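# Load two glove boxes from cart into wall dispenser

## Task

Take the two new glove boxes sitting on the cart and place them in the empty slots of the glove dispenser mounted on the wall (the cart and the pedal bin may be moved). Afterwards release the boxes and back the robot away. The robot must not tip over or finish leaning, or the task counts as failed.

## Robot and tools

ROBOT. A Hello Robot Stretch 4: an omni-wheel base, a lift on a vertical mast, one telescoping arm that reaches forward, a three-joint wrist (yaw, pitch, roll) and a two-finger gripper. It stands about 1.6 m tall; the base rim lies within 0.23 m of the base origin. A loose object may occasionally get bumped by something in the scene.

FRAMES. Base frame: origin on the floor under the base centre, x forward, y left, z up. hand_pose is the point between the fingers, 0.015 m behind the tips, given in the base frame (the printed value may be slightly off). Odometry frame: the base frame as it was when the scene began; base_odometry counts wheel turns only, so slip shows up as travel. Heading runs -3.142 to 3.142, left positive.

execute_actions(actions, cameras). actions is a list holding one action, or empty to just fetch state and images. An action may contain "base", "joints", or both, plus optional "pace" and "contact_limits"; or it may be {"end_of_arm": "enable_torque"} by itself. All motions in an action start at once.
- base: exactly one relative move from where the base last reported itself: {"translate_m": d} straight, forward positive, -2 to 2 m; {"strafe_m": d} sideways, left positive, -2 to 2 m; {"rotate_rad": d} on the spot, counter-clockwise positive, -3.2 to 3.2 rad. These are offsets, not destinations.
- joints: absolute targets keyed by name (any subset): lift_m 0 to 1.2 m; arm_m 0 to 0.55 m (extension); wrist_yaw_rad -1.134 to 4.276 (0 forward, positive left, 3.14 stowed; beyond 3.4 the arm may obstruct); wrist_pitch_rad -1.117 to 4.259 (0 level, 1.57 pointing down); wrist_roll_rad -1.117 to 4.259 (positive turns clockwise as viewed from behind the gripper); gripper_m 0 to 0.08 m finger gap. Targets past a range are clipped and reported; unknown keys or other bad values reject the whole call and nothing moves.
- pace: "slow", "default", "fast", "max" (base up to 0.1/0.3/0.4/0.6 m/s and 1/2/3/4 rad/s; lowered when lift is above 0.2 m).
- contact_limits: {"arm_m": v}, v from 0 (gentlest) to 0.75 (strongest), default 0.5.
- cameras: list from head_camera, head_left_camera, head_right_camera, wrist_camera, all; omitted/null means all, [] means none.
One action runs at most 15 s. A joint or base omitted from an action may still be driving toward its previous target.

wait(seconds 0 to 10) lets time pass and returns state and images. zoom_image(camera, region [x0,y0,x1,y1] pixels, at most 504x504) enlarges part of that camera's latest image. read_manual gives licence text only. finished_scene(scene) closes the scene (1 or 2) irreversibly and reports success; the next scene's task arrives in its result. Replying without any tool call ends everything. If a call reports a stop, later execution calls in that same reply are skipped.

CAMERAS. head_camera looks ahead and down from the mast top (turn the base to look elsewhere); head_left_camera and head_right_camera are fisheyes beside it looking steeper, also showing base and arm; wrist_camera sits behind the fingers looking along them, fingertips near the image bottom.

RESULTS. base_status / joint_status: done; off_target (resting away from target, may still push); contact_stop_at_<key> (hit something; that part goes slack - a slack lift may sag, slack wheels may roll); limit_stop_at_<name> (built-in limit; limit_stop_at_tilt means lean over 6 degrees and lift, arm, wheels slack until it leans less; limit_stop_at_own_body means self-collision guard, move away from the body); torque_fault (wrist or gripper motor switched off and limp until enable_torque). on_its_own lists what you did not command, with "held at" meaning held target. lidar_m: 12 distances in 30 degree sectors, first straight ahead, counter-clockwise (4th left, 7th behind, 10th right); "-" means nothing or closer than 0.25 m; misses glass and thin legs. wrist_depth_mm: 7x7 grid of depths in mm, 100 to 2000. turned_by_wheels vs turned_by_imu differing by over ~0.1 rad hints at a collision or slip. base_tilt in degrees (forward, right positive) has a fixed bias up to 1.5. motor_effort in percent, bracket = peak; a resting effort outside its normal band means pushing or carrying.

GRIPPING. Command gripper_m below the box width to squeeze; after grasping, off_target means something is held. Gripper effort staying beyond about 50 causes a torque fault and drop. A level gripper holding over ~2.7 kg faults the wrist.

CAUTIONS. To unfold at the start, send lift_m 0.4 with wrist_yaw_rad 0 together. Tilted-up plus rolled wrist poses can trigger self-collision stops. Avoid driving or turning with over 1 kg held and arm_m above 0.2, especially fast. Steady pushes or pulls with a high gripper or high contact limit can tip the robot. Avoid drops, slams, hard hits and hard shoves; leave both boxes seated, let go, and move clear before finishing.

Each tool is called by a JSON object that holds its "api" and its "payload", one argument or row to a line.

## Session

I'll start by looking at the current state of the scene.

{"api": "execute_actions", "payload": {
  "actions": []
}}

Scene clock: 0.00 s.
base_odometry: x=+0.000 y=+0.000 heading=+0.000 (m, m, rad; odometry frame)
turned_by_wheels: +0.000 (rad since the last result)
turned_by_imu: +0.000 (rad since the last result)
base_tilt: forward=+0.1 right=+0.2 (deg)
lidar_m: 1.95 2.25 2.25 2.22 2.55 2.56 0.98 0.82 0.80 0.93 1.76 1.73
base_status: not commanded
joint_positions: lift_m=+0.262 arm_m=-0.001 wrist_yaw_rad=+3.102 wrist_pitch_rad=-0.014 wrist_roll_rad=+0.018 gripper_m=+0.040
joint_status: not commanded
motor_effort: lift_m=+22 arm_m=-1 wrist_yaw_rad=+0 wrist_pitch_rad=-6 wrist_roll_rad=-1 gripper_m=+0 wheel_0=+1 wheel_1=-1 wheel_2=+0 (%)
hand_pose: x=-0.0396 y=+0.0958 z=+0.4427 quat_wxyz=(+0.020, +0.007, +0.009, +1.000) (m; base frame)
wrist_depth_mm: - 138 - - - - - / - 138 - - - - - / 104 138 241 - - - - / 116 138 - - - - - / 820 1008 - - - - - / 854 1025 1576 1756 1756 1618 1661 / 891 991 115 1118 116 1182 1138
pictures: head_camera, head_left_camera, head_right_camera, wrist_camera
Images, in order (width x height): head_camera 420x560, head_left_camera 420x672, head_right_camera 420x672, wrist_camera 616x392.

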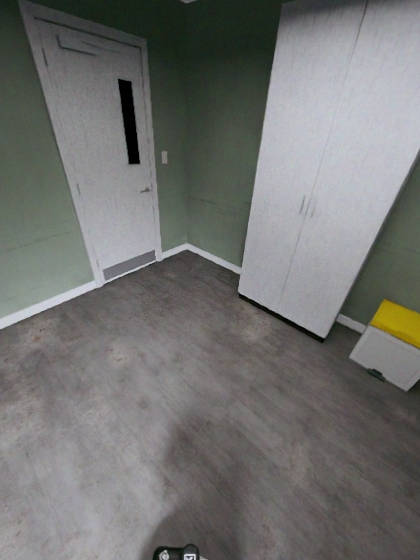

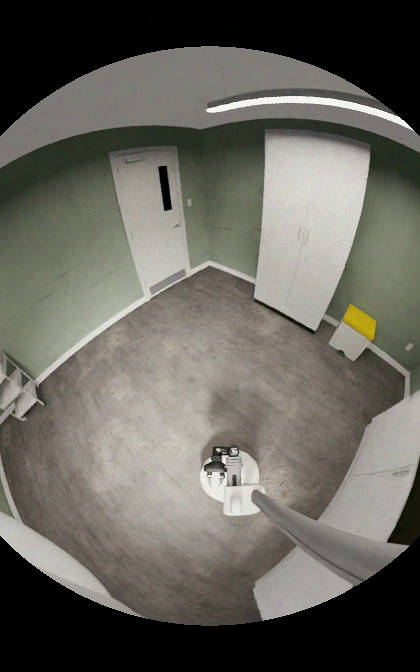

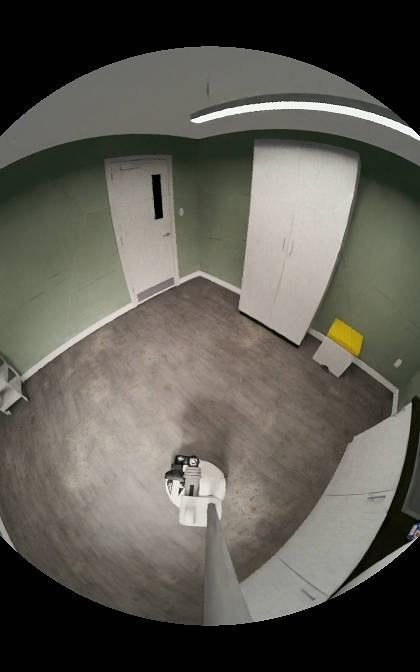

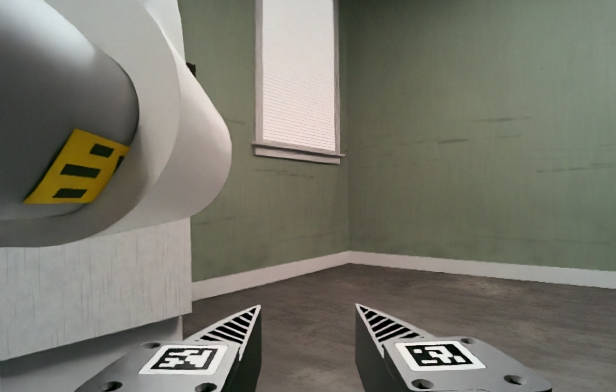

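{"api": "execute_actions", "payload": {
  "actions": [
    {"base": {"rotate_rad": 1.4}, "joints": {"lift_m": 0.4, "wrist_yaw_rad": 0}}
  ]
}}

Scene clock: 2.77 s.
base_odometry: x=+0.000 y=+0.000 heading=+1.400 (m, m, rad; odometry frame)
turned_by_wheels: +1.400 (rad since the last result)
turned_by_imu: +1.393 (rad since the last result)
base_tilt: forward=+0.1 right=+0.3 (deg)
lidar_m: 2.17 2.55 2.54 2.01 0.86 0.84 0.90 1.28 1.72 1.82 2.31 2.25
base_status: done
joint_positions: lift_m=+0.400 arm_m=-0.001 wrist_yaw_rad=+0.001 wrist_pitch_rad=-0.014 wrist_roll_rad=+0.018 gripper_m=+0.040
joint_status: all done
motor_effort: lift_m=+26(29) arm_m=-1(1) wrist_yaw_rad=-1(7) wrist_pitch_rad=-7(9) wrist_roll_rad=-1(1) gripper_m=+2(1) wheel_0=+1(6) wheel_1=+1(7) wheel_2=+1(6) (%)
hand_pose: x=+0.3821 y=-0.0873 z=+0.5808 quat_wxyz=(+1.000, +0.009, -0.007, +0.000) (m; base frame)
wrist_depth_mm: - - - - - 1863 1618 / - - - - - 1863 1661 / - - - - - 1808 1576 / - - - - - 1808 1618 / - - - - - 1863 1661 / - - - - 1983 1808 1661 / 1499 1366 116 1430 116 1499 1464
pictures: head_camera, head_left_camera, head_right_camera, wrist_camera
camera_calibration (this result's frames):
wrist_camera: T_world_to_cam=[[-0.028758, -0.999556, -0.007845, -0.07385], [0.0296568, 0.00699159, -0.999536, 0.626957], [0.999146, -0.0289773, 0.0294426, -0.248212], [0, 0, 0, 1]] pos_world=[0.227283, -0.0853932, 0.633394]
Images, in order (width x height): head_camera 420x560, head_left_camera 420x672, head_right_camera 420x672, wrist_camera 616x392.

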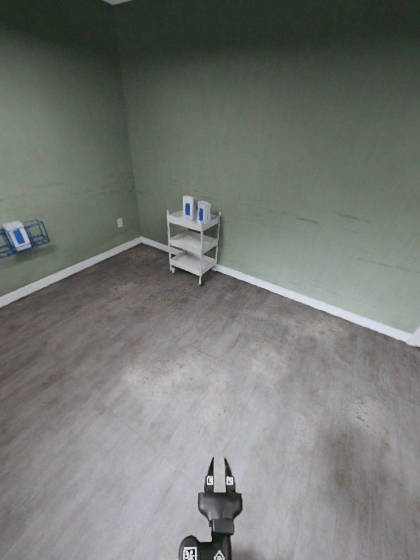

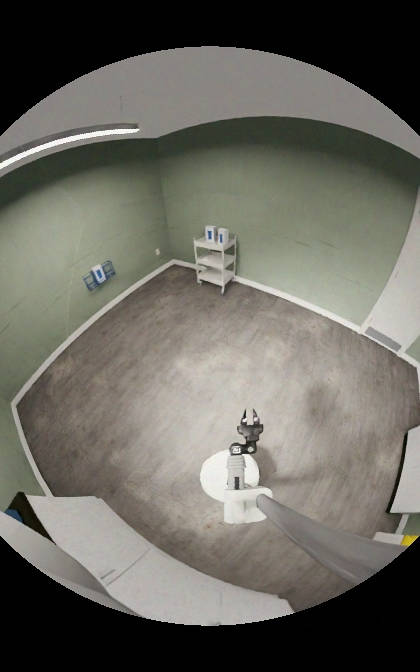

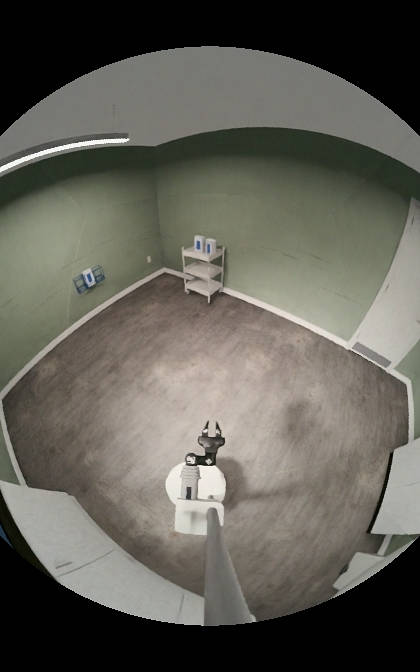

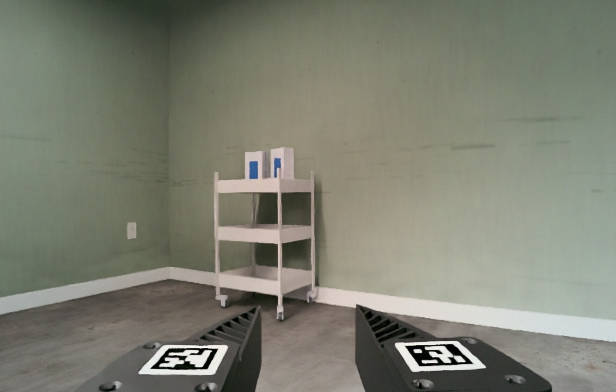

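{"api": "zoom_image", "payload": {
  "camera": "head_camera",
  "region": [0, 170, 240, 300]
}}

{"api": "zoom_image", "payload": {
  "camera": "wrist_camera",
  "region": [180, 120, 350, 330]
}}

Region (0, 170, 240, 300) of head_camera's 420x560 image, scaled by 2.100, with more detail than that image has; it fills the top 273 rows of this view, and the rest is white.

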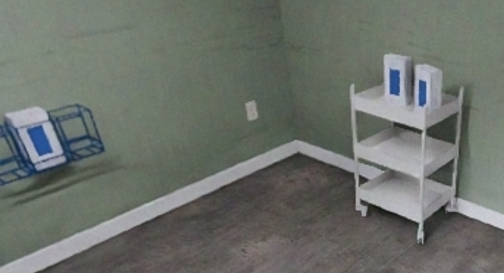

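Region (180, 120, 350, 330) of wrist_camera's 616x392 image, scaled by 2.400; it fills the left 408 columns of this view, and the rest is white.

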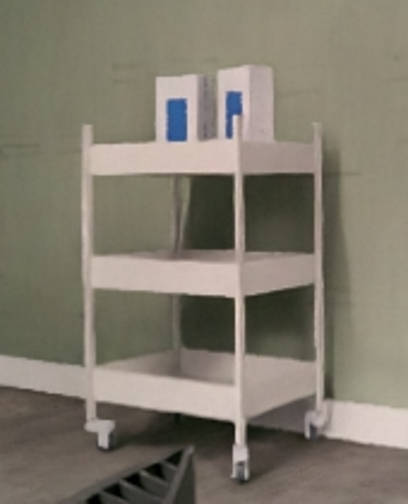

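{"api": "execute_actions", "payload": {
  "actions": [
    {"base": {"rotate_rad": 0.34}, "pace": "fast"}
  ],
  "cameras": []
}}

{"api": "execute_actions", "payload": {
  "actions": [
    {"base": {"translate_m": 1.5}, "pace": "fast"}
  ]
}}

Scene clock: 9.90 s.
base_odometry: x=+0.000 y=+0.000 heading=+1.740 (m, m, rad; odometry frame)
turned_by_wheels: +0.340 (rad since the last result)
turned_by_imu: +0.340 (rad since the last result)
base_tilt: forward=+0.1 right=+0.3 (deg)
lidar_m: 2.35 2.53 2.42 0.93 0.84 0.85 1.10 1.72 1.74 2.42 2.24 2.19
base_status: done
joint_positions: lift_m=+0.400 arm_m=-0.001 wrist_yaw_rad=+0.000 wrist_pitch_rad=-0.014 wrist_roll_rad=+0.018 gripper_m=+0.040
joint_status: not commanded
motor_effort: lift_m=+26(26) arm_m=-1(1) wrist_yaw_rad=+0(1) wrist_pitch_rad=-8(8) wrist_roll_rad=-1(1) gripper_m=+2(2) wheel_0=+0(8) wheel_1=+0(7) wheel_2=+0(8) (%)
hand_pose: x=+0.3821 y=-0.0874 z=+0.5809 quat_wxyz=(+1.000, +0.009, -0.007, +0.000) (m; base frame)
wrist_depth_mm: - - - - - - 1756 / - - - - - - 1756 / - - - - - - 1808 / - - - - - - 1756 / - - - - - - 1661 / 1921 - - - 1921 1863 1708 / 1499 1397 115 1430 116 1464 1464
pictures: none
No camera images: the call's "cameras" was empty. Leave "cameras" out to get every camera's image.

Scene clock: 14.93 s.
base_odometry: x=-0.253 y=+1.479 heading=+1.740 (m, m, rad; odometry frame)
turned_by_wheels: +0.000 (rad since the last result)
turned_by_imu: -0.002 (rad since the last result)
base_tilt: forward=+0.1 right=+0.3 (deg)
lidar_m: 1.47 1.23 1.23 1.74 2.40 1.84 2.28 2.90 2.23 1.47 0.93 0.94
base_status: done
joint_positions: lift_m=+0.400 arm_m=-0.001 wrist_yaw_rad=+0.000 wrist_pitch_rad=-0.014 wrist_roll_rad=+0.018 gripper_m=+0.040
joint_status: not commanded
motor_effort: lift_m=+26(26) arm_m=-1(1) wrist_yaw_rad=-2(2) wrist_pitch_rad=-8(8) wrist_roll_rad=-1(1) gripper_m=+3(2) wheel_0=+0(6) wheel_1=+1(5) wheel_2=+0(11) (%)
hand_pose: x=+0.3821 y=-0.0874 z=+0.5809 quat_wxyz=(+1.000, +0.009, -0.007, +0.000) (m; base frame)
wrist_depth_mm: 1025 1138 1366 1576 1397 1138 991 / 991 1160 1366 1576 1397 1160 991 / 1008 1160 1336 1537 1397 1160 668 / 1008 1160 1308 1661 1430 1160 976 / 1008 1160 1308 1661 1397 1160 976 / 1008 1138 1255 1576 1336 1160 654 / 1008 1060 116 1430 116 891 960
pictures: head_camera, head_left_camera, head_right_camera, wrist_camera
camera_calibration (this result's frames):
wrist_camera: T_world_to_cam=[[-0.0290883, -0.999546, -0.00784525, -0.0737936], [0.0296591, 0.00698205, -0.999536, 0.626992], [0.999137, -0.0293074, 0.0294426, -0.248214], [0, 0, 0, 1]] pos_world=[0.227257, -0.0854123, 0.63343]
Images, in order (width x height): head_camera 420x560, head_left_camera 420x672, head_right_camera 420x672, wrist_camera 616x392.

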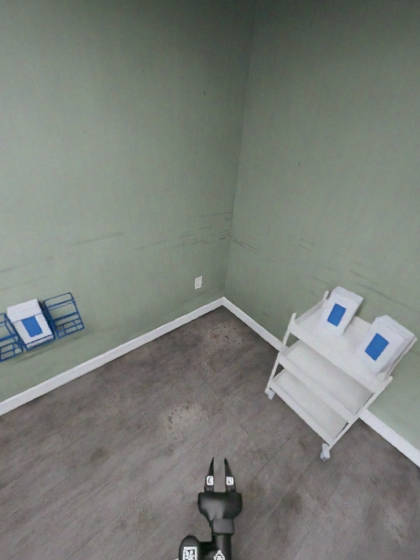

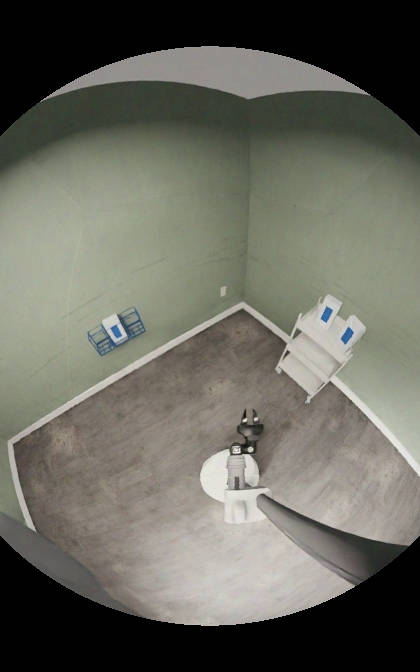

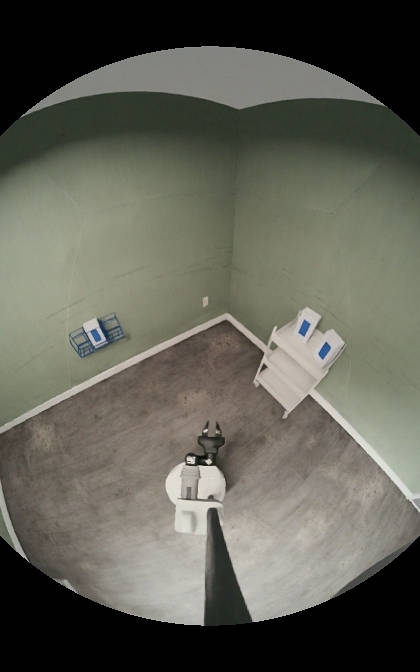

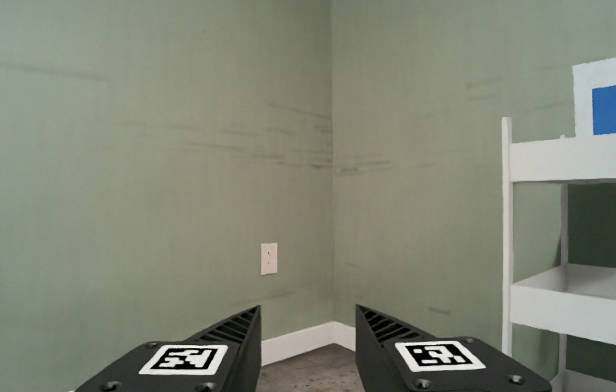

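{"api": "zoom_image", "payload": {
  "camera": "head_left_camera",
  "region": [60, 290, 180, 380]
}}

{"api": "zoom_image", "payload": {
  "camera": "head_camera",
  "region": [250, 270, 420, 470]
}}

{"api": "zoom_image", "payload": {
  "camera": "head_camera",
  "region": [0, 270, 120, 380]
}}

Region (60, 290, 180, 380) of head_left_camera's 420x672 image, scaled by 4.200, with more detail than that image has; it fills the top 378 rows of this view, and the rest is white.

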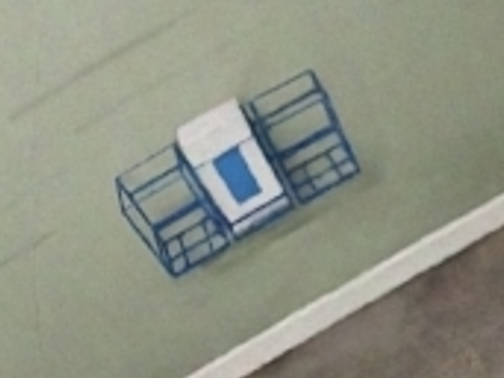

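Region (250, 270, 420, 470) of head_camera's 420x560 image, scaled by 2.520, with more detail than that image has; it fills the left 428 columns of this view, and the rest is white.

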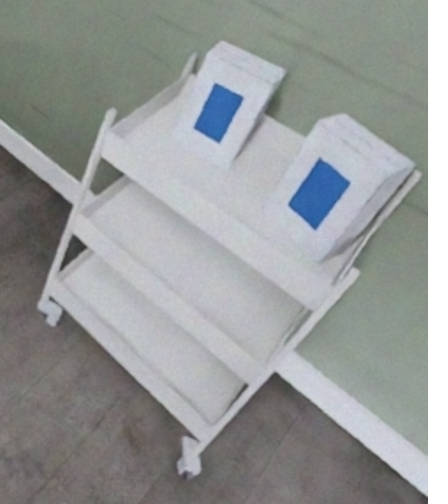

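Region (0, 270, 120, 380) of head_camera's 420x560 image, scaled by 4.200, with more detail than that image has; it fills the top 462 rows of this view, and the rest is white.

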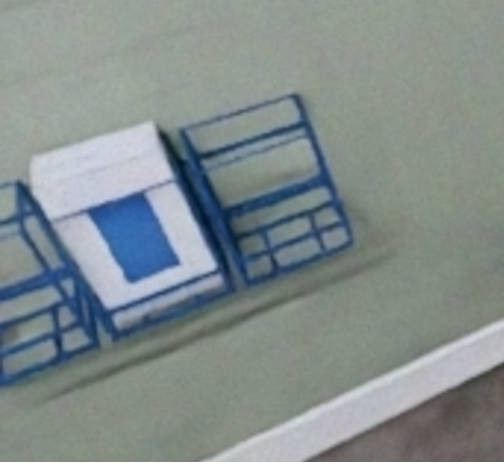

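{"api": "execute_actions", "payload": {
  "actions": [
    {"base": {"rotate_rad": 0.63}, "pace": "fast"}
  ]
}}

Scene clock: 16.93 s.
base_odometry: x=-0.253 y=+1.479 heading=+2.370 (m, m, rad; odometry frame)
turned_by_wheels: +0.630 (rad since the last result)
turned_by_imu: +0.627 (rad since the last result)
base_tilt: forward=+0.1 right=+0.3 (deg)
lidar_m: 1.23 1.32 1.90 2.13 1.87 2.49 2.99 1.97 1.41 0.94 0.96 1.40
base_status: done
joint_positions: lift_m=+0.400 arm_m=-0.001 wrist_yaw_rad=+0.000 wrist_pitch_rad=-0.014 wrist_roll_rad=+0.018 gripper_m=+0.040
joint_status: not commanded
motor_effort: lift_m=+25(25) arm_m=-1(1) wrist_yaw_rad=-1(1) wrist_pitch_rad=-7(7) wrist_roll_rad=-1(1) gripper_m=+0(1) wheel_0=-1(6) wheel_1=+0(9) wheel_2=+1(8) (%)
hand_pose: x=+0.3821 y=-0.0874 z=+0.5809 quat_wxyz=(+1.000, +0.009, -0.007, +0.000) (m; base frame)
wrist_depth_mm: 1098 1098 1138 1138 1138 1138 1160 / 1098 1078 1118 1118 1138 1160 1182 / 1098 1098 1118 1118 1138 1160 1160 / 1060 1078 1042 1118 1160 1138 1182 / 1078 1098 1098 1098 1138 1182 1182 / 1078 1078 1078 1138 1138 1138 1182 / 1078 1078 116 1138 116 1160 1160
pictures: head_camera, head_left_camera, head_right_camera, wrist_camera
camera_calibration (this result's frames):
wrist_camera: T_world_to_cam=[[-0.0291235, -0.999545, -0.00784589, -0.0737869], [0.0296595, 0.00698164, -0.999536, 0.627011], [0.999136, -0.0293427, 0.0294427, -0.24822], [0, 0, 0, 1]] pos_world=[0.227259, -0.0854144, 0.633449]
Images, in order (width x height): head_camera 420x560, head_left_camera 420x672, head_right_camera 420x672, wrist_camera 616x392.

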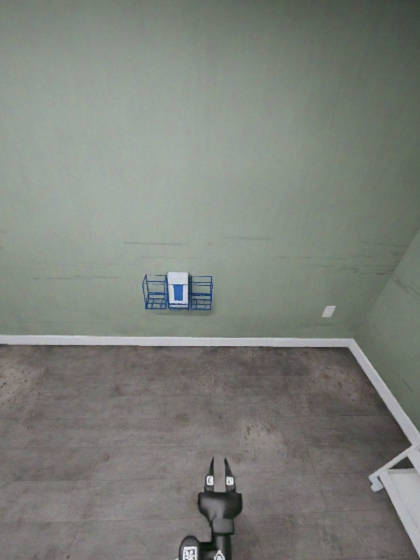

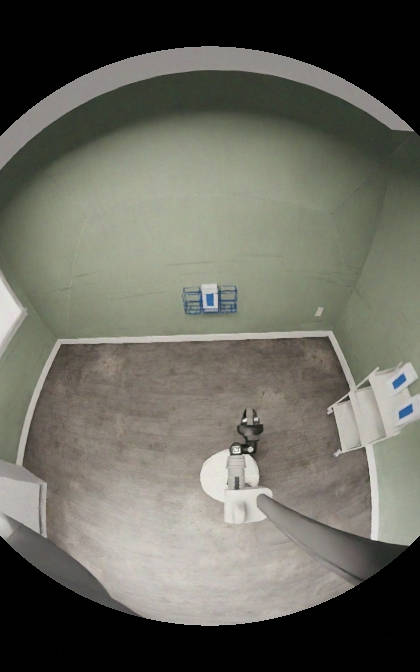

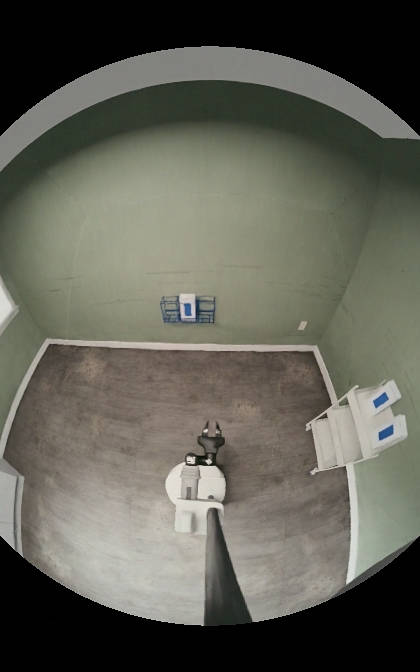

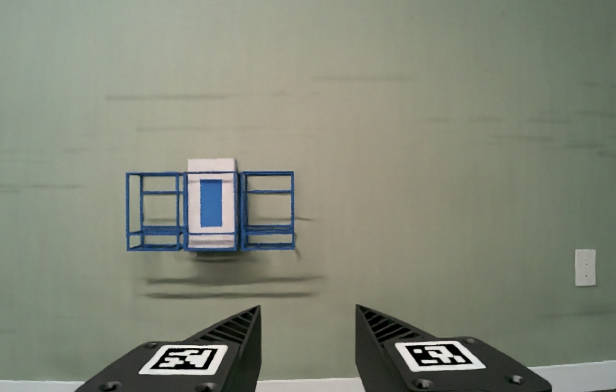

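{"api": "zoom_image", "payload": {
  "camera": "wrist_camera",
  "region": [110, 140, 320, 270]
}}

{"api": "zoom_image", "payload": {
  "camera": "head_camera",
  "region": [130, 260, 230, 320]
}}

Region (110, 140, 320, 270) of wrist_camera's 616x392 image, scaled by 2.400; it fills the top 312 rows of this view, and the rest is white.

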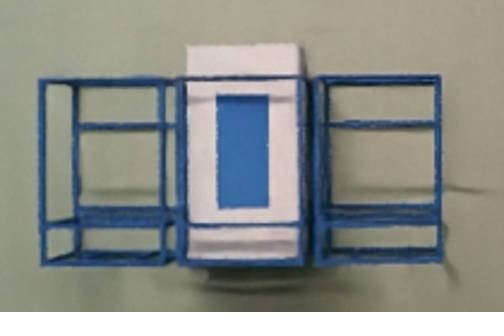

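Region (130, 260, 230, 320) of head_camera's 420x560 image, scaled by 5.040, with more detail than that image has; it fills the top 302 rows of this view, and the rest is white.

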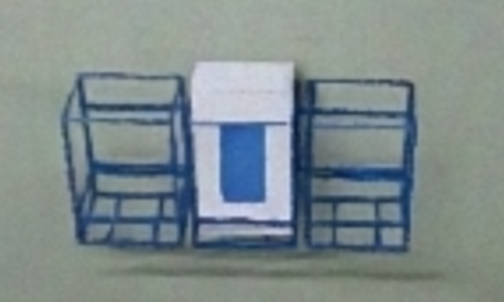

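{"api": "execute_actions", "payload": {
  "actions": [
    {"base": {"rotate_rad": -1.55}, "joints": {"wrist_pitch_rad": 1.57, "wrist_roll_rad": 1.57, "gripper_m": 0.08}, "pace": "fast"}
  ],
  "cameras": []
}}

{"api": "execute_actions", "payload": {
  "actions": [
    {"base": {"strafe_m": 0.2}, "pace": "fast"}
  ],
  "cameras": []
}}

{"api": "execute_actions", "payload": {
  "actions": [
    {"base": {"translate_m": 0.5}, "joints": {"lift_m": 1.12}, "pace": "fast"}
  ]
}}

Scene clock: 25.97 s.
base_odometry: x=-0.253 y=+1.479 heading=+0.820 (m, m, rad; odometry frame)
turned_by_wheels: -1.550 (rad since the last result)
turned_by_imu: -1.540 (rad since the last result)
base_tilt: forward=+0.1 right=+0.3 (deg)
lidar_m: 0.93 0.96 1.40 1.25 1.34 1.95 2.10 1.81 2.48 2.89 1.94 1.40
base_status: done
joint_positions: lift_m=+0.400 arm_m=-0.001 wrist_yaw_rad=+0.000 wrist_pitch_rad=+1.570 wrist_roll_rad=+1.570 gripper_m=+0.080
joint_status: all done
motor_effort: lift_m=+25(26) arm_m=-1(1) wrist_yaw_rad=-1(0) wrist_pitch_rad=+0(5) wrist_roll_rad=+0(3) gripper_m=+3(3) wheel_0=-1(8) wheel_1=-2(9) wheel_2=-2(10) (%)
hand_pose: x=+0.1697 y=-0.0874 z=+0.3652 quat_wxyz=(+0.501, +0.500, +0.500, -0.499) (m; base frame)
wrist_depth_mm: 492 500 508 508 512 521 530 / 500 504 504 508 517 517 525 / 496 508 512 508 512 315 530 / 500 500 504 504 303 306 307 / 504 500 504 300 301 303 306 / 496 500 504 298 301 304 307 / 496 108 330 298 300 106 -
pictures: none
No camera images: the call's "cameras" was empty. Leave "cameras" out to get every camera's image.

Scene clock: 27.63 s.
base_odometry: x=-0.399 y=+1.615 heading=+0.820 (m, m, rad; odometry frame)
turned_by_wheels: +0.000 (rad since the last result)
turned_by_imu: +0.001 (rad since the last result)
base_tilt: forward=+0.1 right=+0.3 (deg)
lidar_m: 0.92 0.98 1.20 1.03 1.11 1.64 2.37 1.88 2.50 3.11 1.91 1.40
base_status: done
joint_positions: lift_m=+0.400 arm_m=-0.001 wrist_yaw_rad=+0.000 wrist_pitch_rad=+1.570 wrist_roll_rad=+1.570 gripper_m=+0.080
joint_status: not commanded
motor_effort: lift_m=+25(26) arm_m=-1(1) wrist_yaw_rad=+0(1) wrist_pitch_rad=+1(1) wrist_roll_rad=+0(0) gripper_m=+3(3) wheel_0=+2(10) wheel_1=-1(11) wheel_2=-1(2) (%)
hand_pose: x=+0.1697 y=-0.0874 z=+0.3652 quat_wxyz=(+0.501, +0.500, +0.500, -0.499) (m; base frame)
wrist_depth_mm: 496 500 504 512 517 525 530 / 500 504 508 517 517 521 521 / 496 504 508 517 512 315 521 / 500 504 508 512 301 304 307 / 496 500 508 301 301 303 306 / 500 500 504 300 300 301 306 / 492 108 329 300 301 107 -
pictures: none
No camera images: the call's "cameras" was empty. Leave "cameras" out to get every camera's image.

Scene clock: 30.53 s.
base_odometry: x=-0.058 y=+1.981 heading=+0.820 (m, m, rad; odometry frame)
turned_by_wheels: +0.000 (rad since the last result)
turned_by_imu: +0.000 (rad since the last result)
base_tilt: forward=+0.1 right=+0.2 (deg)
lidar_m: 0.43 0.46 1.20 1.14 1.13 1.68 2.89 2.37 3.20 3.15 1.22 0.45
base_status: done
joint_positions: lift_m=+1.120 arm_m=-0.001 wrist_yaw_rad=+0.000 wrist_pitch_rad=+1.570 wrist_roll_rad=+1.570 gripper_m=+0.080
joint_status: all done
motor_effort: lift_m=+25(29) arm_m=-1(1) wrist_yaw_rad=-1(1) wrist_pitch_rad=+1(1) wrist_roll_rad=+0(0) gripper_m=+3(3) wheel_0=-1(6) wheel_1=+0(7) wheel_2=+0(11) (%)
hand_pose: x=+0.1696 y=-0.0874 z=+1.0852 quat_wxyz=(+0.500, +0.500, +0.500, -0.500) (m; base frame)
wrist_depth_mm: 1098 1182 1205 1255 1229 1229 1229 / 1042 1182 1229 1229 1229 1255 1281 / 1060 1160 1205 1255 1182 1229 1255 / 559 809 1182 1205 1008 1229 1229 / 559 820 1205 1025 991 1255 343 / 554 820 1182 1205 991 1229 1205 / 554 108 1205 1205 1229 107 -
pictures: head_camera, head_left_camera, head_right_camera, wrist_camera
camera_calibration (this result's frames):
wrist_camera: T_world_to_cam=[[-0.999521, -0.0117919, 0.0286094, 0.135324], [-0.0122396, 0.999805, -0.015523, 0.163442], [-0.0284208, -0.0158657, -0.99947, 1.24128], [0, 0, 0, 1]] pos_world=[0.172538, -0.142121, 1.23929]
Images, in order (width x height): head_camera 420x560, head_left_camera 420x672, head_right_camera 420x672, wrist_camera 616x392.

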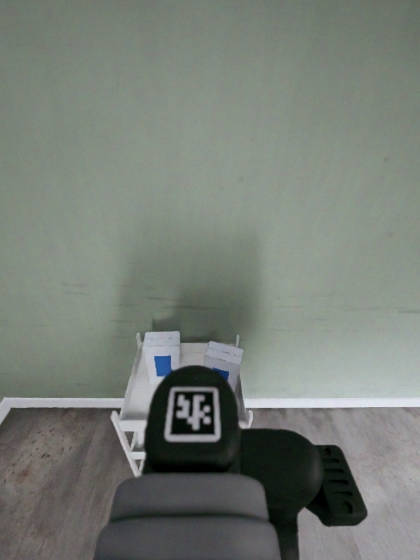

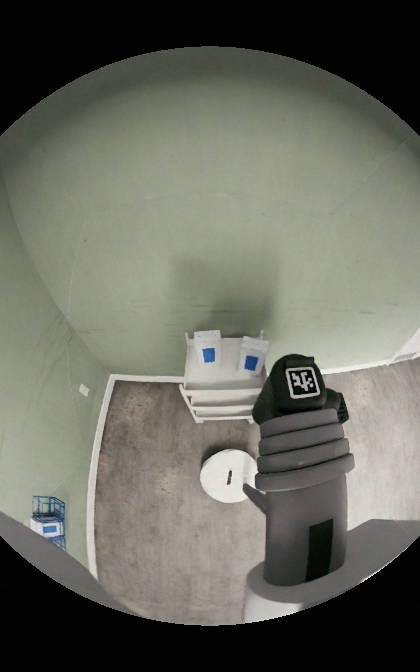

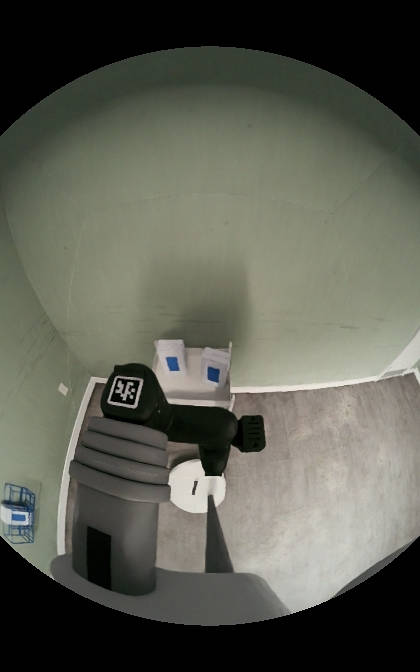

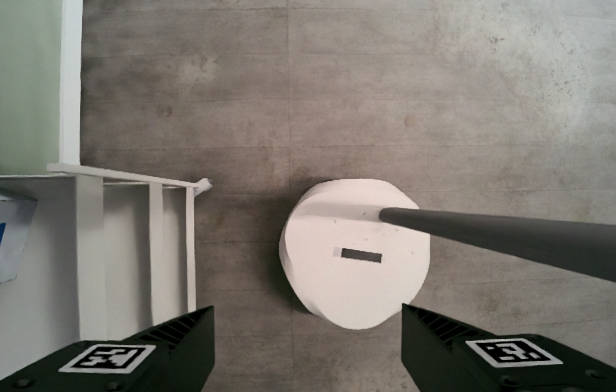

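{"api": "execute_actions", "payload": {
  "actions": [
    {"base": {"translate_m": 0.12}, "joints": {"arm_m": 0.3}}
  ]
}}

Scene clock: 33.00 s.
base_odometry: x=+0.024 y=+2.068 heading=+0.820 (m, m, rad; odometry frame)
turned_by_wheels: +0.000 (rad since the last result)
turned_by_imu: +0.001 (rad since the last result)
base_tilt: forward=+0.1 right=+0.2 (deg)
lidar_m: 0.31 0.34 1.03 1.14 1.21 1.67 2.90 2.48 3.23 2.87 1.02 0.33
base_status: done
joint_positions: lift_m=+1.120 arm_m=+0.299 wrist_yaw_rad=+0.000 wrist_pitch_rad=+1.570 wrist_roll_rad=+1.570 gripper_m=+0.080
joint_status: all done
motor_effort: lift_m=+26(26) arm_m=+7(8) wrist_yaw_rad=-3(1) wrist_pitch_rad=+1(0) wrist_roll_rad=-1(0) gripper_m=+3(4) wheel_0=+1(5) wheel_1=-1(6) wheel_2=+2(8) (%)
hand_pose: x=+0.4699 y=-0.0874 z=+1.0852 quat_wxyz=(+0.501, +0.500, +0.500, -0.499) (m; base frame)
wrist_depth_mm: 433 647 1205 1205 1229 1229 1255 / 421 654 1205 1229 1205 1229 1255 / 421 661 1182 1229 1229 1229 1255 / 421 554 564 334 574 1025 1255 / 424 564 564 332 564 1025 1229 / 415 559 559 564 569 1025 1255 / 379 108 424 564 544 107 -
pictures: head_camera, head_left_camera, head_right_camera, wrist_camera
camera_calibration (this result's frames):
wrist_camera: T_world_to_cam=[[-0.999525, -0.011962, 0.0283928, 0.435651], [-0.0124064, 0.999803, -0.0155255, 0.167198], [-0.0282015, -0.0158704, -0.999476, 1.24971], [0, 0, 0, 1]] pos_world=[0.472762, -0.14212, 1.23929]
Images, in order (width x height): head_camera 420x560, head_left_camera 420x672, head_right_camera 420x672, wrist_camera 616x392.

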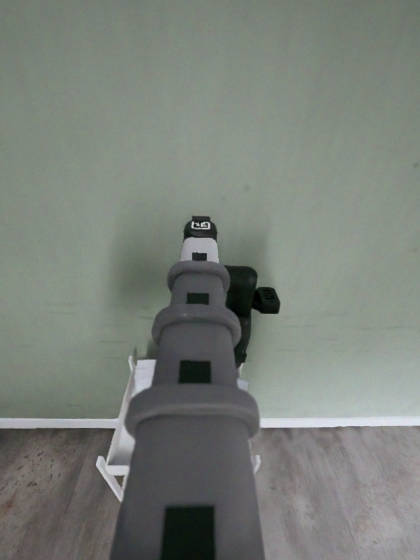

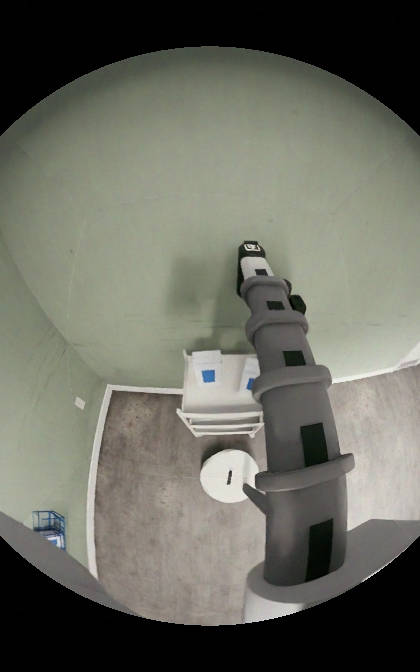

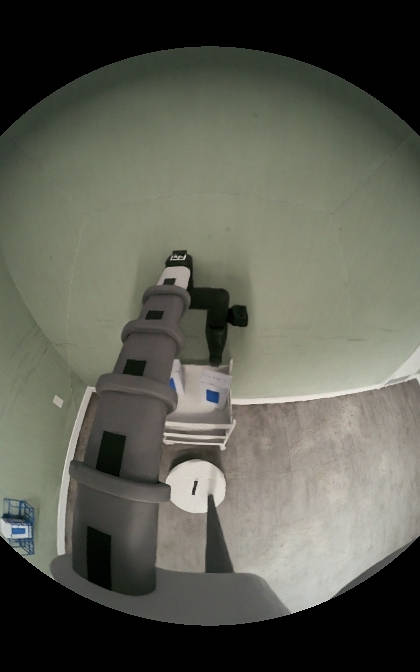

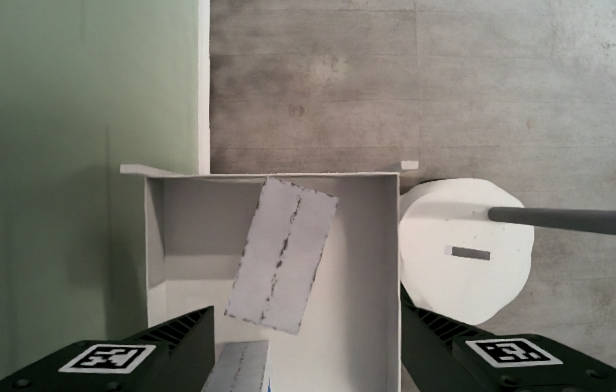

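{"api": "zoom_image", "payload": {
  "camera": "wrist_camera",
  "region": [140, 150, 420, 392]
}}

Region (140, 150, 420, 392) of wrist_camera's 616x392 image, scaled by 1.800; it fills the top 436 rows of this view, and the rest is white.

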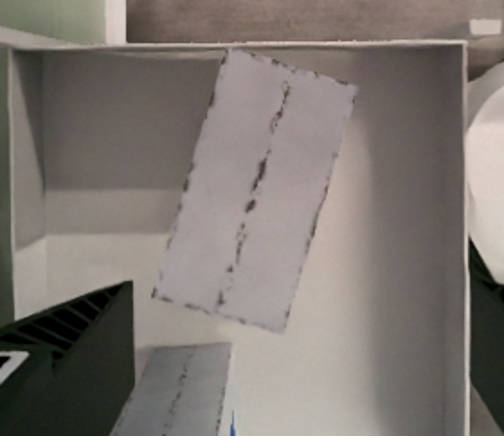

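{"api": "execute_actions", "payload": {
  "actions": [
    {"joints": {"arm_m": 0.313, "wrist_roll_rad": 1.855, "lift_m": 0.985}}
  ],
  "cameras": ["wrist_camera", "head_right_camera"]
}}

Scene clock: 37.57 s.
base_odometry: x=+0.024 y=+2.068 heading=+0.820 (m, m, rad; odometry frame)
turned_by_wheels: +0.000 (rad since the last result)
turned_by_imu: +0.002 (rad since the last result)
base_tilt: forward=+0.1 right=+0.3 (deg)
lidar_m: 0.29 0.32 1.03 1.14 1.20 1.62 2.91 2.47 3.21 2.87 1.04 0.33
base_status: not commanded
joint_positions: lift_m=+0.985 arm_m=+0.312 wrist_yaw_rad=+0.000 wrist_pitch_rad=+1.570 wrist_roll_rad=+1.855 gripper_m=+0.080
joint_status: all done
motor_effort: lift_m=+16(27) arm_m=+7(8) wrist_yaw_rad=+0(1) wrist_pitch_rad=+0(1) wrist_roll_rad=+0(6) gripper_m=+3(4) wheel_0=+1(1) wheel_1=-1(1) wheel_2=+2(2) (%)
hand_pose: x=+0.4828 y=-0.0874 z=+0.9510 quat_wxyz=(+0.424, +0.566, +0.424, -0.565) (m; base frame)
wrist_depth_mm: 564 991 1098 1078 1098 1138 1138 / 521 878 1060 1078 1098 1098 1118 / 484 768 1078 1098 439 904 904 / 433 621 430 200 439 904 891 / 410 427 427 198 442 891 1118 / 389 424 196 198 436 1118 1098 / 347 107 196 198 433 107 -
pictures: head_right_camera, wrist_camera
camera_calibration (this result's frames):
wrist_camera: T_world_to_cam=[[-0.962601, 0.269409, 0.0286165, 0.458976], [0.269066, 0.963, -0.015289, 0.0259301], [-0.0316767, -0.00701749, -0.999474, 1.11836], [0, 0, 0, 1]] pos_world=[0.47026, -0.140775, 1.10503]
Images, in order (width x height): head_right_camera 420x672, wrist_camera 616x392.

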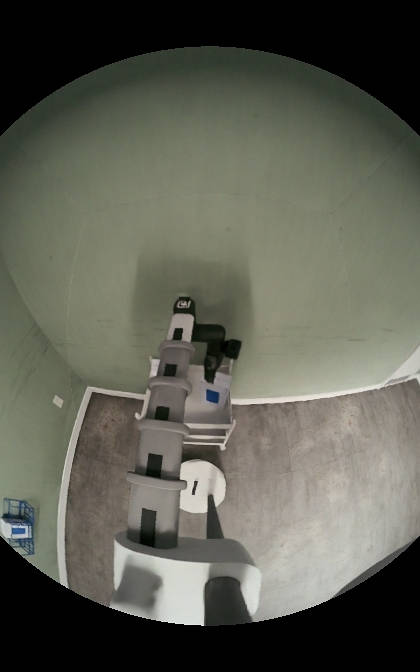

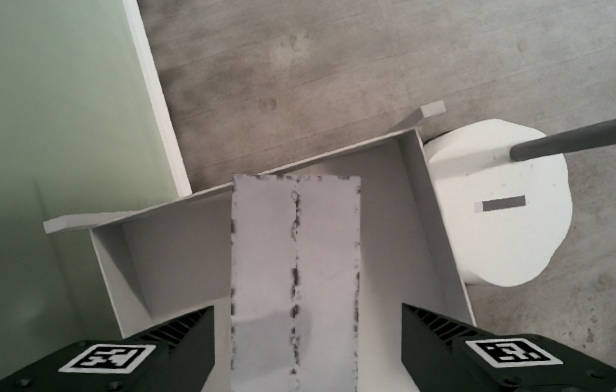

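{"api": "execute_actions", "payload": {
  "actions": [
    {"joints": {"arm_m": 0.319}}
  ],
  "cameras": ["wrist_camera"]
}}

Scene clock: 39.47 s.
base_odometry: x=+0.024 y=+2.068 heading=+0.820 (m, m, rad; odometry frame)
turned_by_wheels: +0.000 (rad since the last result)
turned_by_imu: +0.001 (rad since the last result)
base_tilt: forward=+0.1 right=+0.3 (deg)
lidar_m: 0.29 0.33 1.02 1.14 1.19 1.66 2.93 2.49 3.21 2.88 1.04 0.34
base_status: not commanded
joint_positions: lift_m=+0.985 arm_m=+0.318 wrist_yaw_rad=+0.000 wrist_pitch_rad=+1.570 wrist_roll_rad=+1.855 gripper_m=+0.080
joint_status: all done
motor_effort: lift_m=+16(17) arm_m=+7(8) wrist_yaw_rad=-1(2) wrist_pitch_rad=+0(1) wrist_roll_rad=+0(0) gripper_m=+3(3) wheel_0=+0(1) wheel_1=-1(1) wheel_2=+2(2) (%)
hand_pose: x=+0.4888 y=-0.0874 z=+0.9510 quat_wxyz=(+0.424, +0.566, +0.424, -0.565) (m; base frame)
wrist_depth_mm: 549 960 1098 1098 1078 1098 1118 / 508 831 1078 1078 1078 1098 1098 / 473 750 1060 1098 442 891 904 / 421 615 430 198 433 904 891 / 402 430 433 198 436 891 1118 / 382 430 433 197 436 1098 1118 / 343 108 196 198 319 107 -
pictures: wrist_camera
camera_calibration (this result's frames):
wrist_camera: T_world_to_cam=[[-0.962593, 0.269442, 0.02856, 0.464803], [0.2691, 0.962991, -0.0152732, 0.0242837], [-0.0316183, -0.00701638, -0.999475, 1.11852], [0, 0, 0, 1]] pos_world=[0.476247, -0.140774, 1.10503]
Images, in order (width x height): wrist_camera 616x392.

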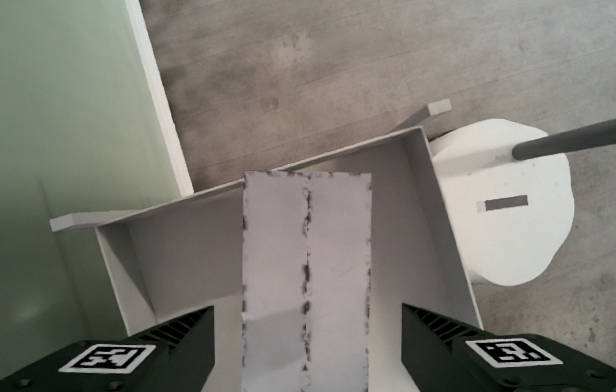

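{"api": "execute_actions", "payload": {
  "actions": [
    {"joints": {"lift_m": 0.917}, "pace": "slow"}
  ],
  "cameras": ["wrist_camera", "head_right_camera"]
}}

Scene clock: 41.27 s.
base_odometry: x=+0.024 y=+2.068 heading=+0.820 (m, m, rad; odometry frame)
turned_by_wheels: +0.000 (rad since the last result)
turned_by_imu: +0.001 (rad since the last result)
base_tilt: forward=+0.1 right=+0.3 (deg)
lidar_m: 0.31 0.32 1.03 1.15 1.20 1.67 2.91 2.48 3.23 2.88 1.05 0.33
base_status: not commanded
joint_positions: lift_m=+0.917 arm_m=+0.318 wrist_yaw_rad=+0.000 wrist_pitch_rad=+1.570 wrist_roll_rad=+1.855 gripper_m=+0.080
joint_status: all done
motor_effort: lift_m=+17(12) arm_m=+7(7) wrist_yaw_rad=+1(0) wrist_pitch_rad=+0(1) wrist_roll_rad=-1(0) gripper_m=+4(3) wheel_0=+1(1) wheel_1=-1(1) wheel_2=+2(2) (%)
hand_pose: x=+0.4888 y=-0.0874 z=+0.8830 quat_wxyz=(+0.424, +0.566, +0.424, -0.565) (m; base frame)
wrist_depth_mm: 554 931 1025 1042 1008 1060 1060 / 508 854 1008 1025 1042 1042 1060 / 477 759 1008 1008 373 842 842 / 427 580 130 131 132 820 831 / 343 362 130 131 132 373 831 / 364 359 130 131 132 368 1042 / 340 108 129 130 131 107 -
pictures: head_right_camera, wrist_camera
camera_calibration (this result's frames):
wrist_camera: T_world_to_cam=[[-0.962593, 0.269442, 0.0285599, 0.466746], [0.2691, 0.962991, -0.0152732, 0.0232448], [-0.0316182, -0.00701638, -0.999475, 1.05056], [0, 0, 0, 1]] pos_world=[0.476248, -0.140774, 1.03703]
Images, in order (width x height): head_right_camera 420x672, wrist_camera 616x392.

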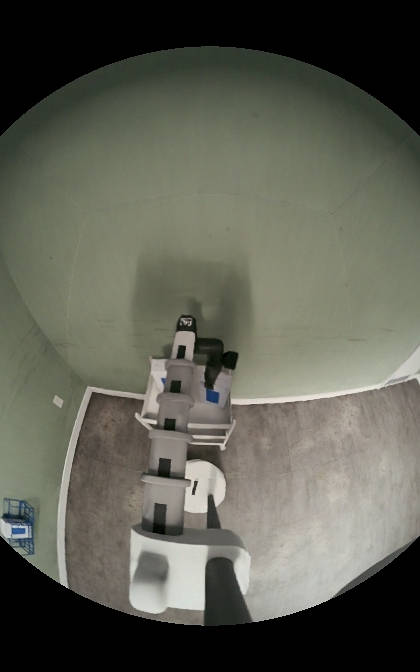

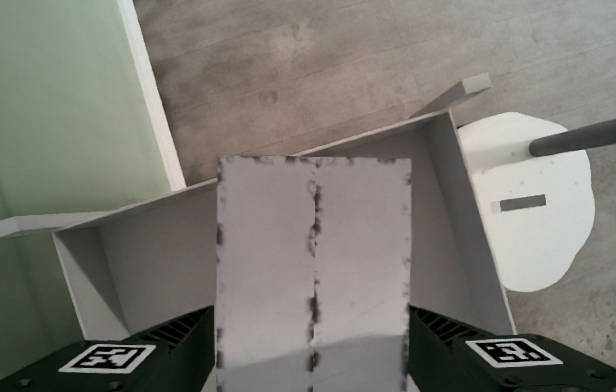

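{"api": "execute_actions", "payload": {
  "actions": [
    {"joints": {"gripper_m": 0.05}}
  ],
  "cameras": ["wrist_camera"]
}}

Scene clock: 42.53 s.
base_odometry: x=+0.024 y=+2.068 heading=+0.820 (m, m, rad; odometry frame)
turned_by_wheels: +0.000 (rad since the last result)
turned_by_imu: +0.001 (rad since the last result)
base_tilt: forward=+0.1 right=+0.3 (deg)
lidar_m: 0.31 0.33 1.02 1.14 1.20 1.63 2.94 2.51 3.24 2.88 1.05 0.32
base_status: not commanded
joint_positions: lift_m=+0.917 arm_m=+0.318 wrist_yaw_rad=+0.000 wrist_pitch_rad=+1.570 wrist_roll_rad=+1.855 gripper_m=+0.061
joint_status: gripper_m off_target (ended at +0.061, target +0.050)
on_its_own: gripper_m is held at +0.057, not at your +0.050, by its contact guard: the fingers met something
motor_effort: lift_m=+17(16) arm_m=+7(7) wrist_yaw_rad=+0(1) wrist_pitch_rad=+0(0) wrist_roll_rad=+0(0) gripper_m=-27(28) wheel_0=+1(1) wheel_1=-1(1) wheel_2=+2(2) (%)
hand_pose: x=+0.4888 y=-0.0874 z=+0.8830 quat_wxyz=(+0.424, +0.566, +0.424, -0.566) (m; base frame)
wrist_depth_mm: 559 931 1025 1008 1025 1042 1060 / 504 854 1008 1042 1042 1025 1025 / 473 759 1008 1008 373 820 820 / 424 591 130 131 132 820 831 / 345 362 130 131 132 375 831 / 362 362 130 130 131 370 1060 / 355 105 129 130 131 - 1025
pictures: wrist_camera
camera_calibration (this result's frames):
wrist_camera: T_world_to_cam=[[-0.962528, 0.269653, 0.0287651, 0.466519], [0.269309, 0.962932, -0.0153304, 0.0231975], [-0.0318327, -0.00700927, -0.999469, 1.05065], [0, 0, 0, 1]] pos_world=[0.476235, -0.140772, 1.03703]
Images, in order (width x height): wrist_camera 616x392.

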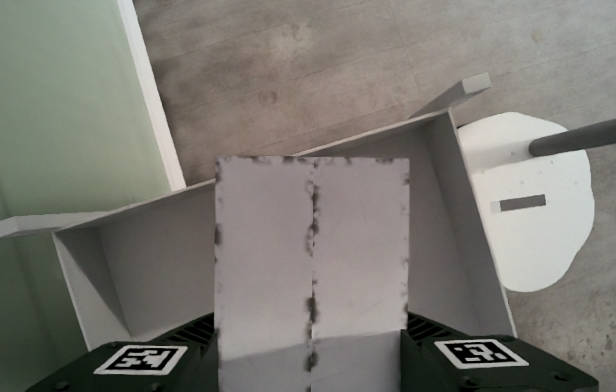

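{"api": "execute_actions", "payload": {
  "actions": [
    {"joints": {"lift_m": 1.06}}
  ],
  "cameras": ["wrist_camera", "head_right_camera"]
}}

Scene clock: 44.97 s.
base_odometry: x=+0.024 y=+2.068 heading=+0.820 (m, m, rad; odometry frame)
turned_by_wheels: +0.000 (rad since the last result)
turned_by_imu: +0.001 (rad since the last result)
base_tilt: forward=+0.1 right=+0.3 (deg)
lidar_m: 0.29 0.32 1.04 1.14 1.19 1.65 2.93 2.49 3.24 2.86 1.04 0.32
base_status: not commanded
joint_positions: lift_m=+1.059 arm_m=+0.318 wrist_yaw_rad=+0.000 wrist_pitch_rad=+1.570 wrist_roll_rad=+1.855 gripper_m=+0.061
joint_status: all done
on_its_own: gripper_m is held at +0.057, not at your +0.050, by its contact guard: the fingers met something
motor_effort: lift_m=+28(27) arm_m=+7(7) wrist_yaw_rad=+0(1) wrist_pitch_rad=+1(0) wrist_roll_rad=+0(1) gripper_m=-27(28) wheel_0=+1(0) wheel_1=-1(1) wheel_2=+2(2) (%)
hand_pose: x=+0.4889 y=-0.0874 z=+1.0250 quat_wxyz=(+0.424, +0.566, +0.424, -0.565) (m; base frame)
wrist_depth_mm: 554 976 1138 1138 1160 1182 1160 / 512 854 1138 1160 1160 1160 1160 / 469 759 1138 1138 1008 976 1160 / 439 627 131 131 132 960 1182 / 413 504 131 131 132 960 1182 / 382 500 130 131 132 1160 1182 / 351 105 129 131 131 - 1160
pictures: head_right_camera, wrist_camera
camera_calibration (this result's frames):
wrist_camera: T_world_to_cam=[[-0.96254, 0.269647, 0.0283984, 0.462897], [0.269308, 0.962934, -0.0152278, 0.025247], [-0.0314519, -0.00700947, -0.999481, 1.19242], [0, 0, 0, 1]] pos_world=[0.476262, -0.140772, 1.17904]
Images, in order (width x height): head_right_camera 420x672, wrist_camera 616x392.

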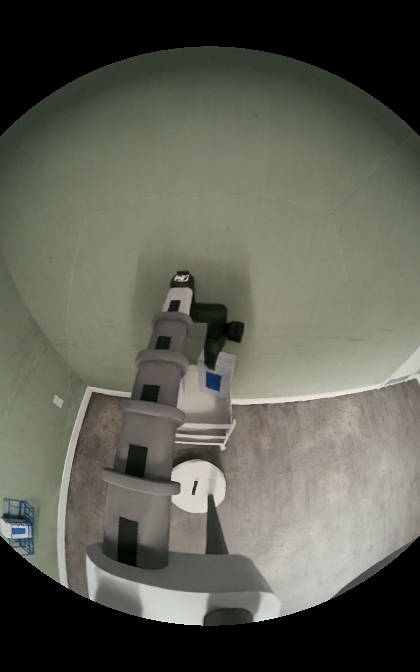

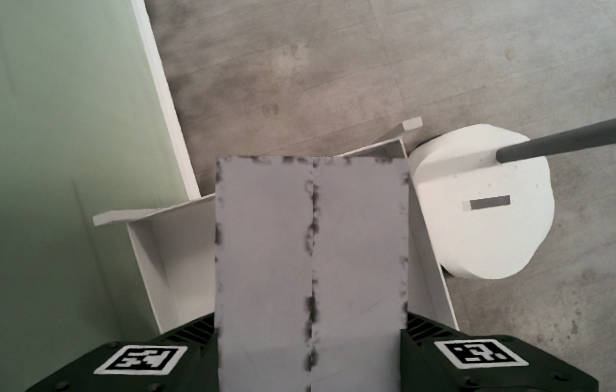

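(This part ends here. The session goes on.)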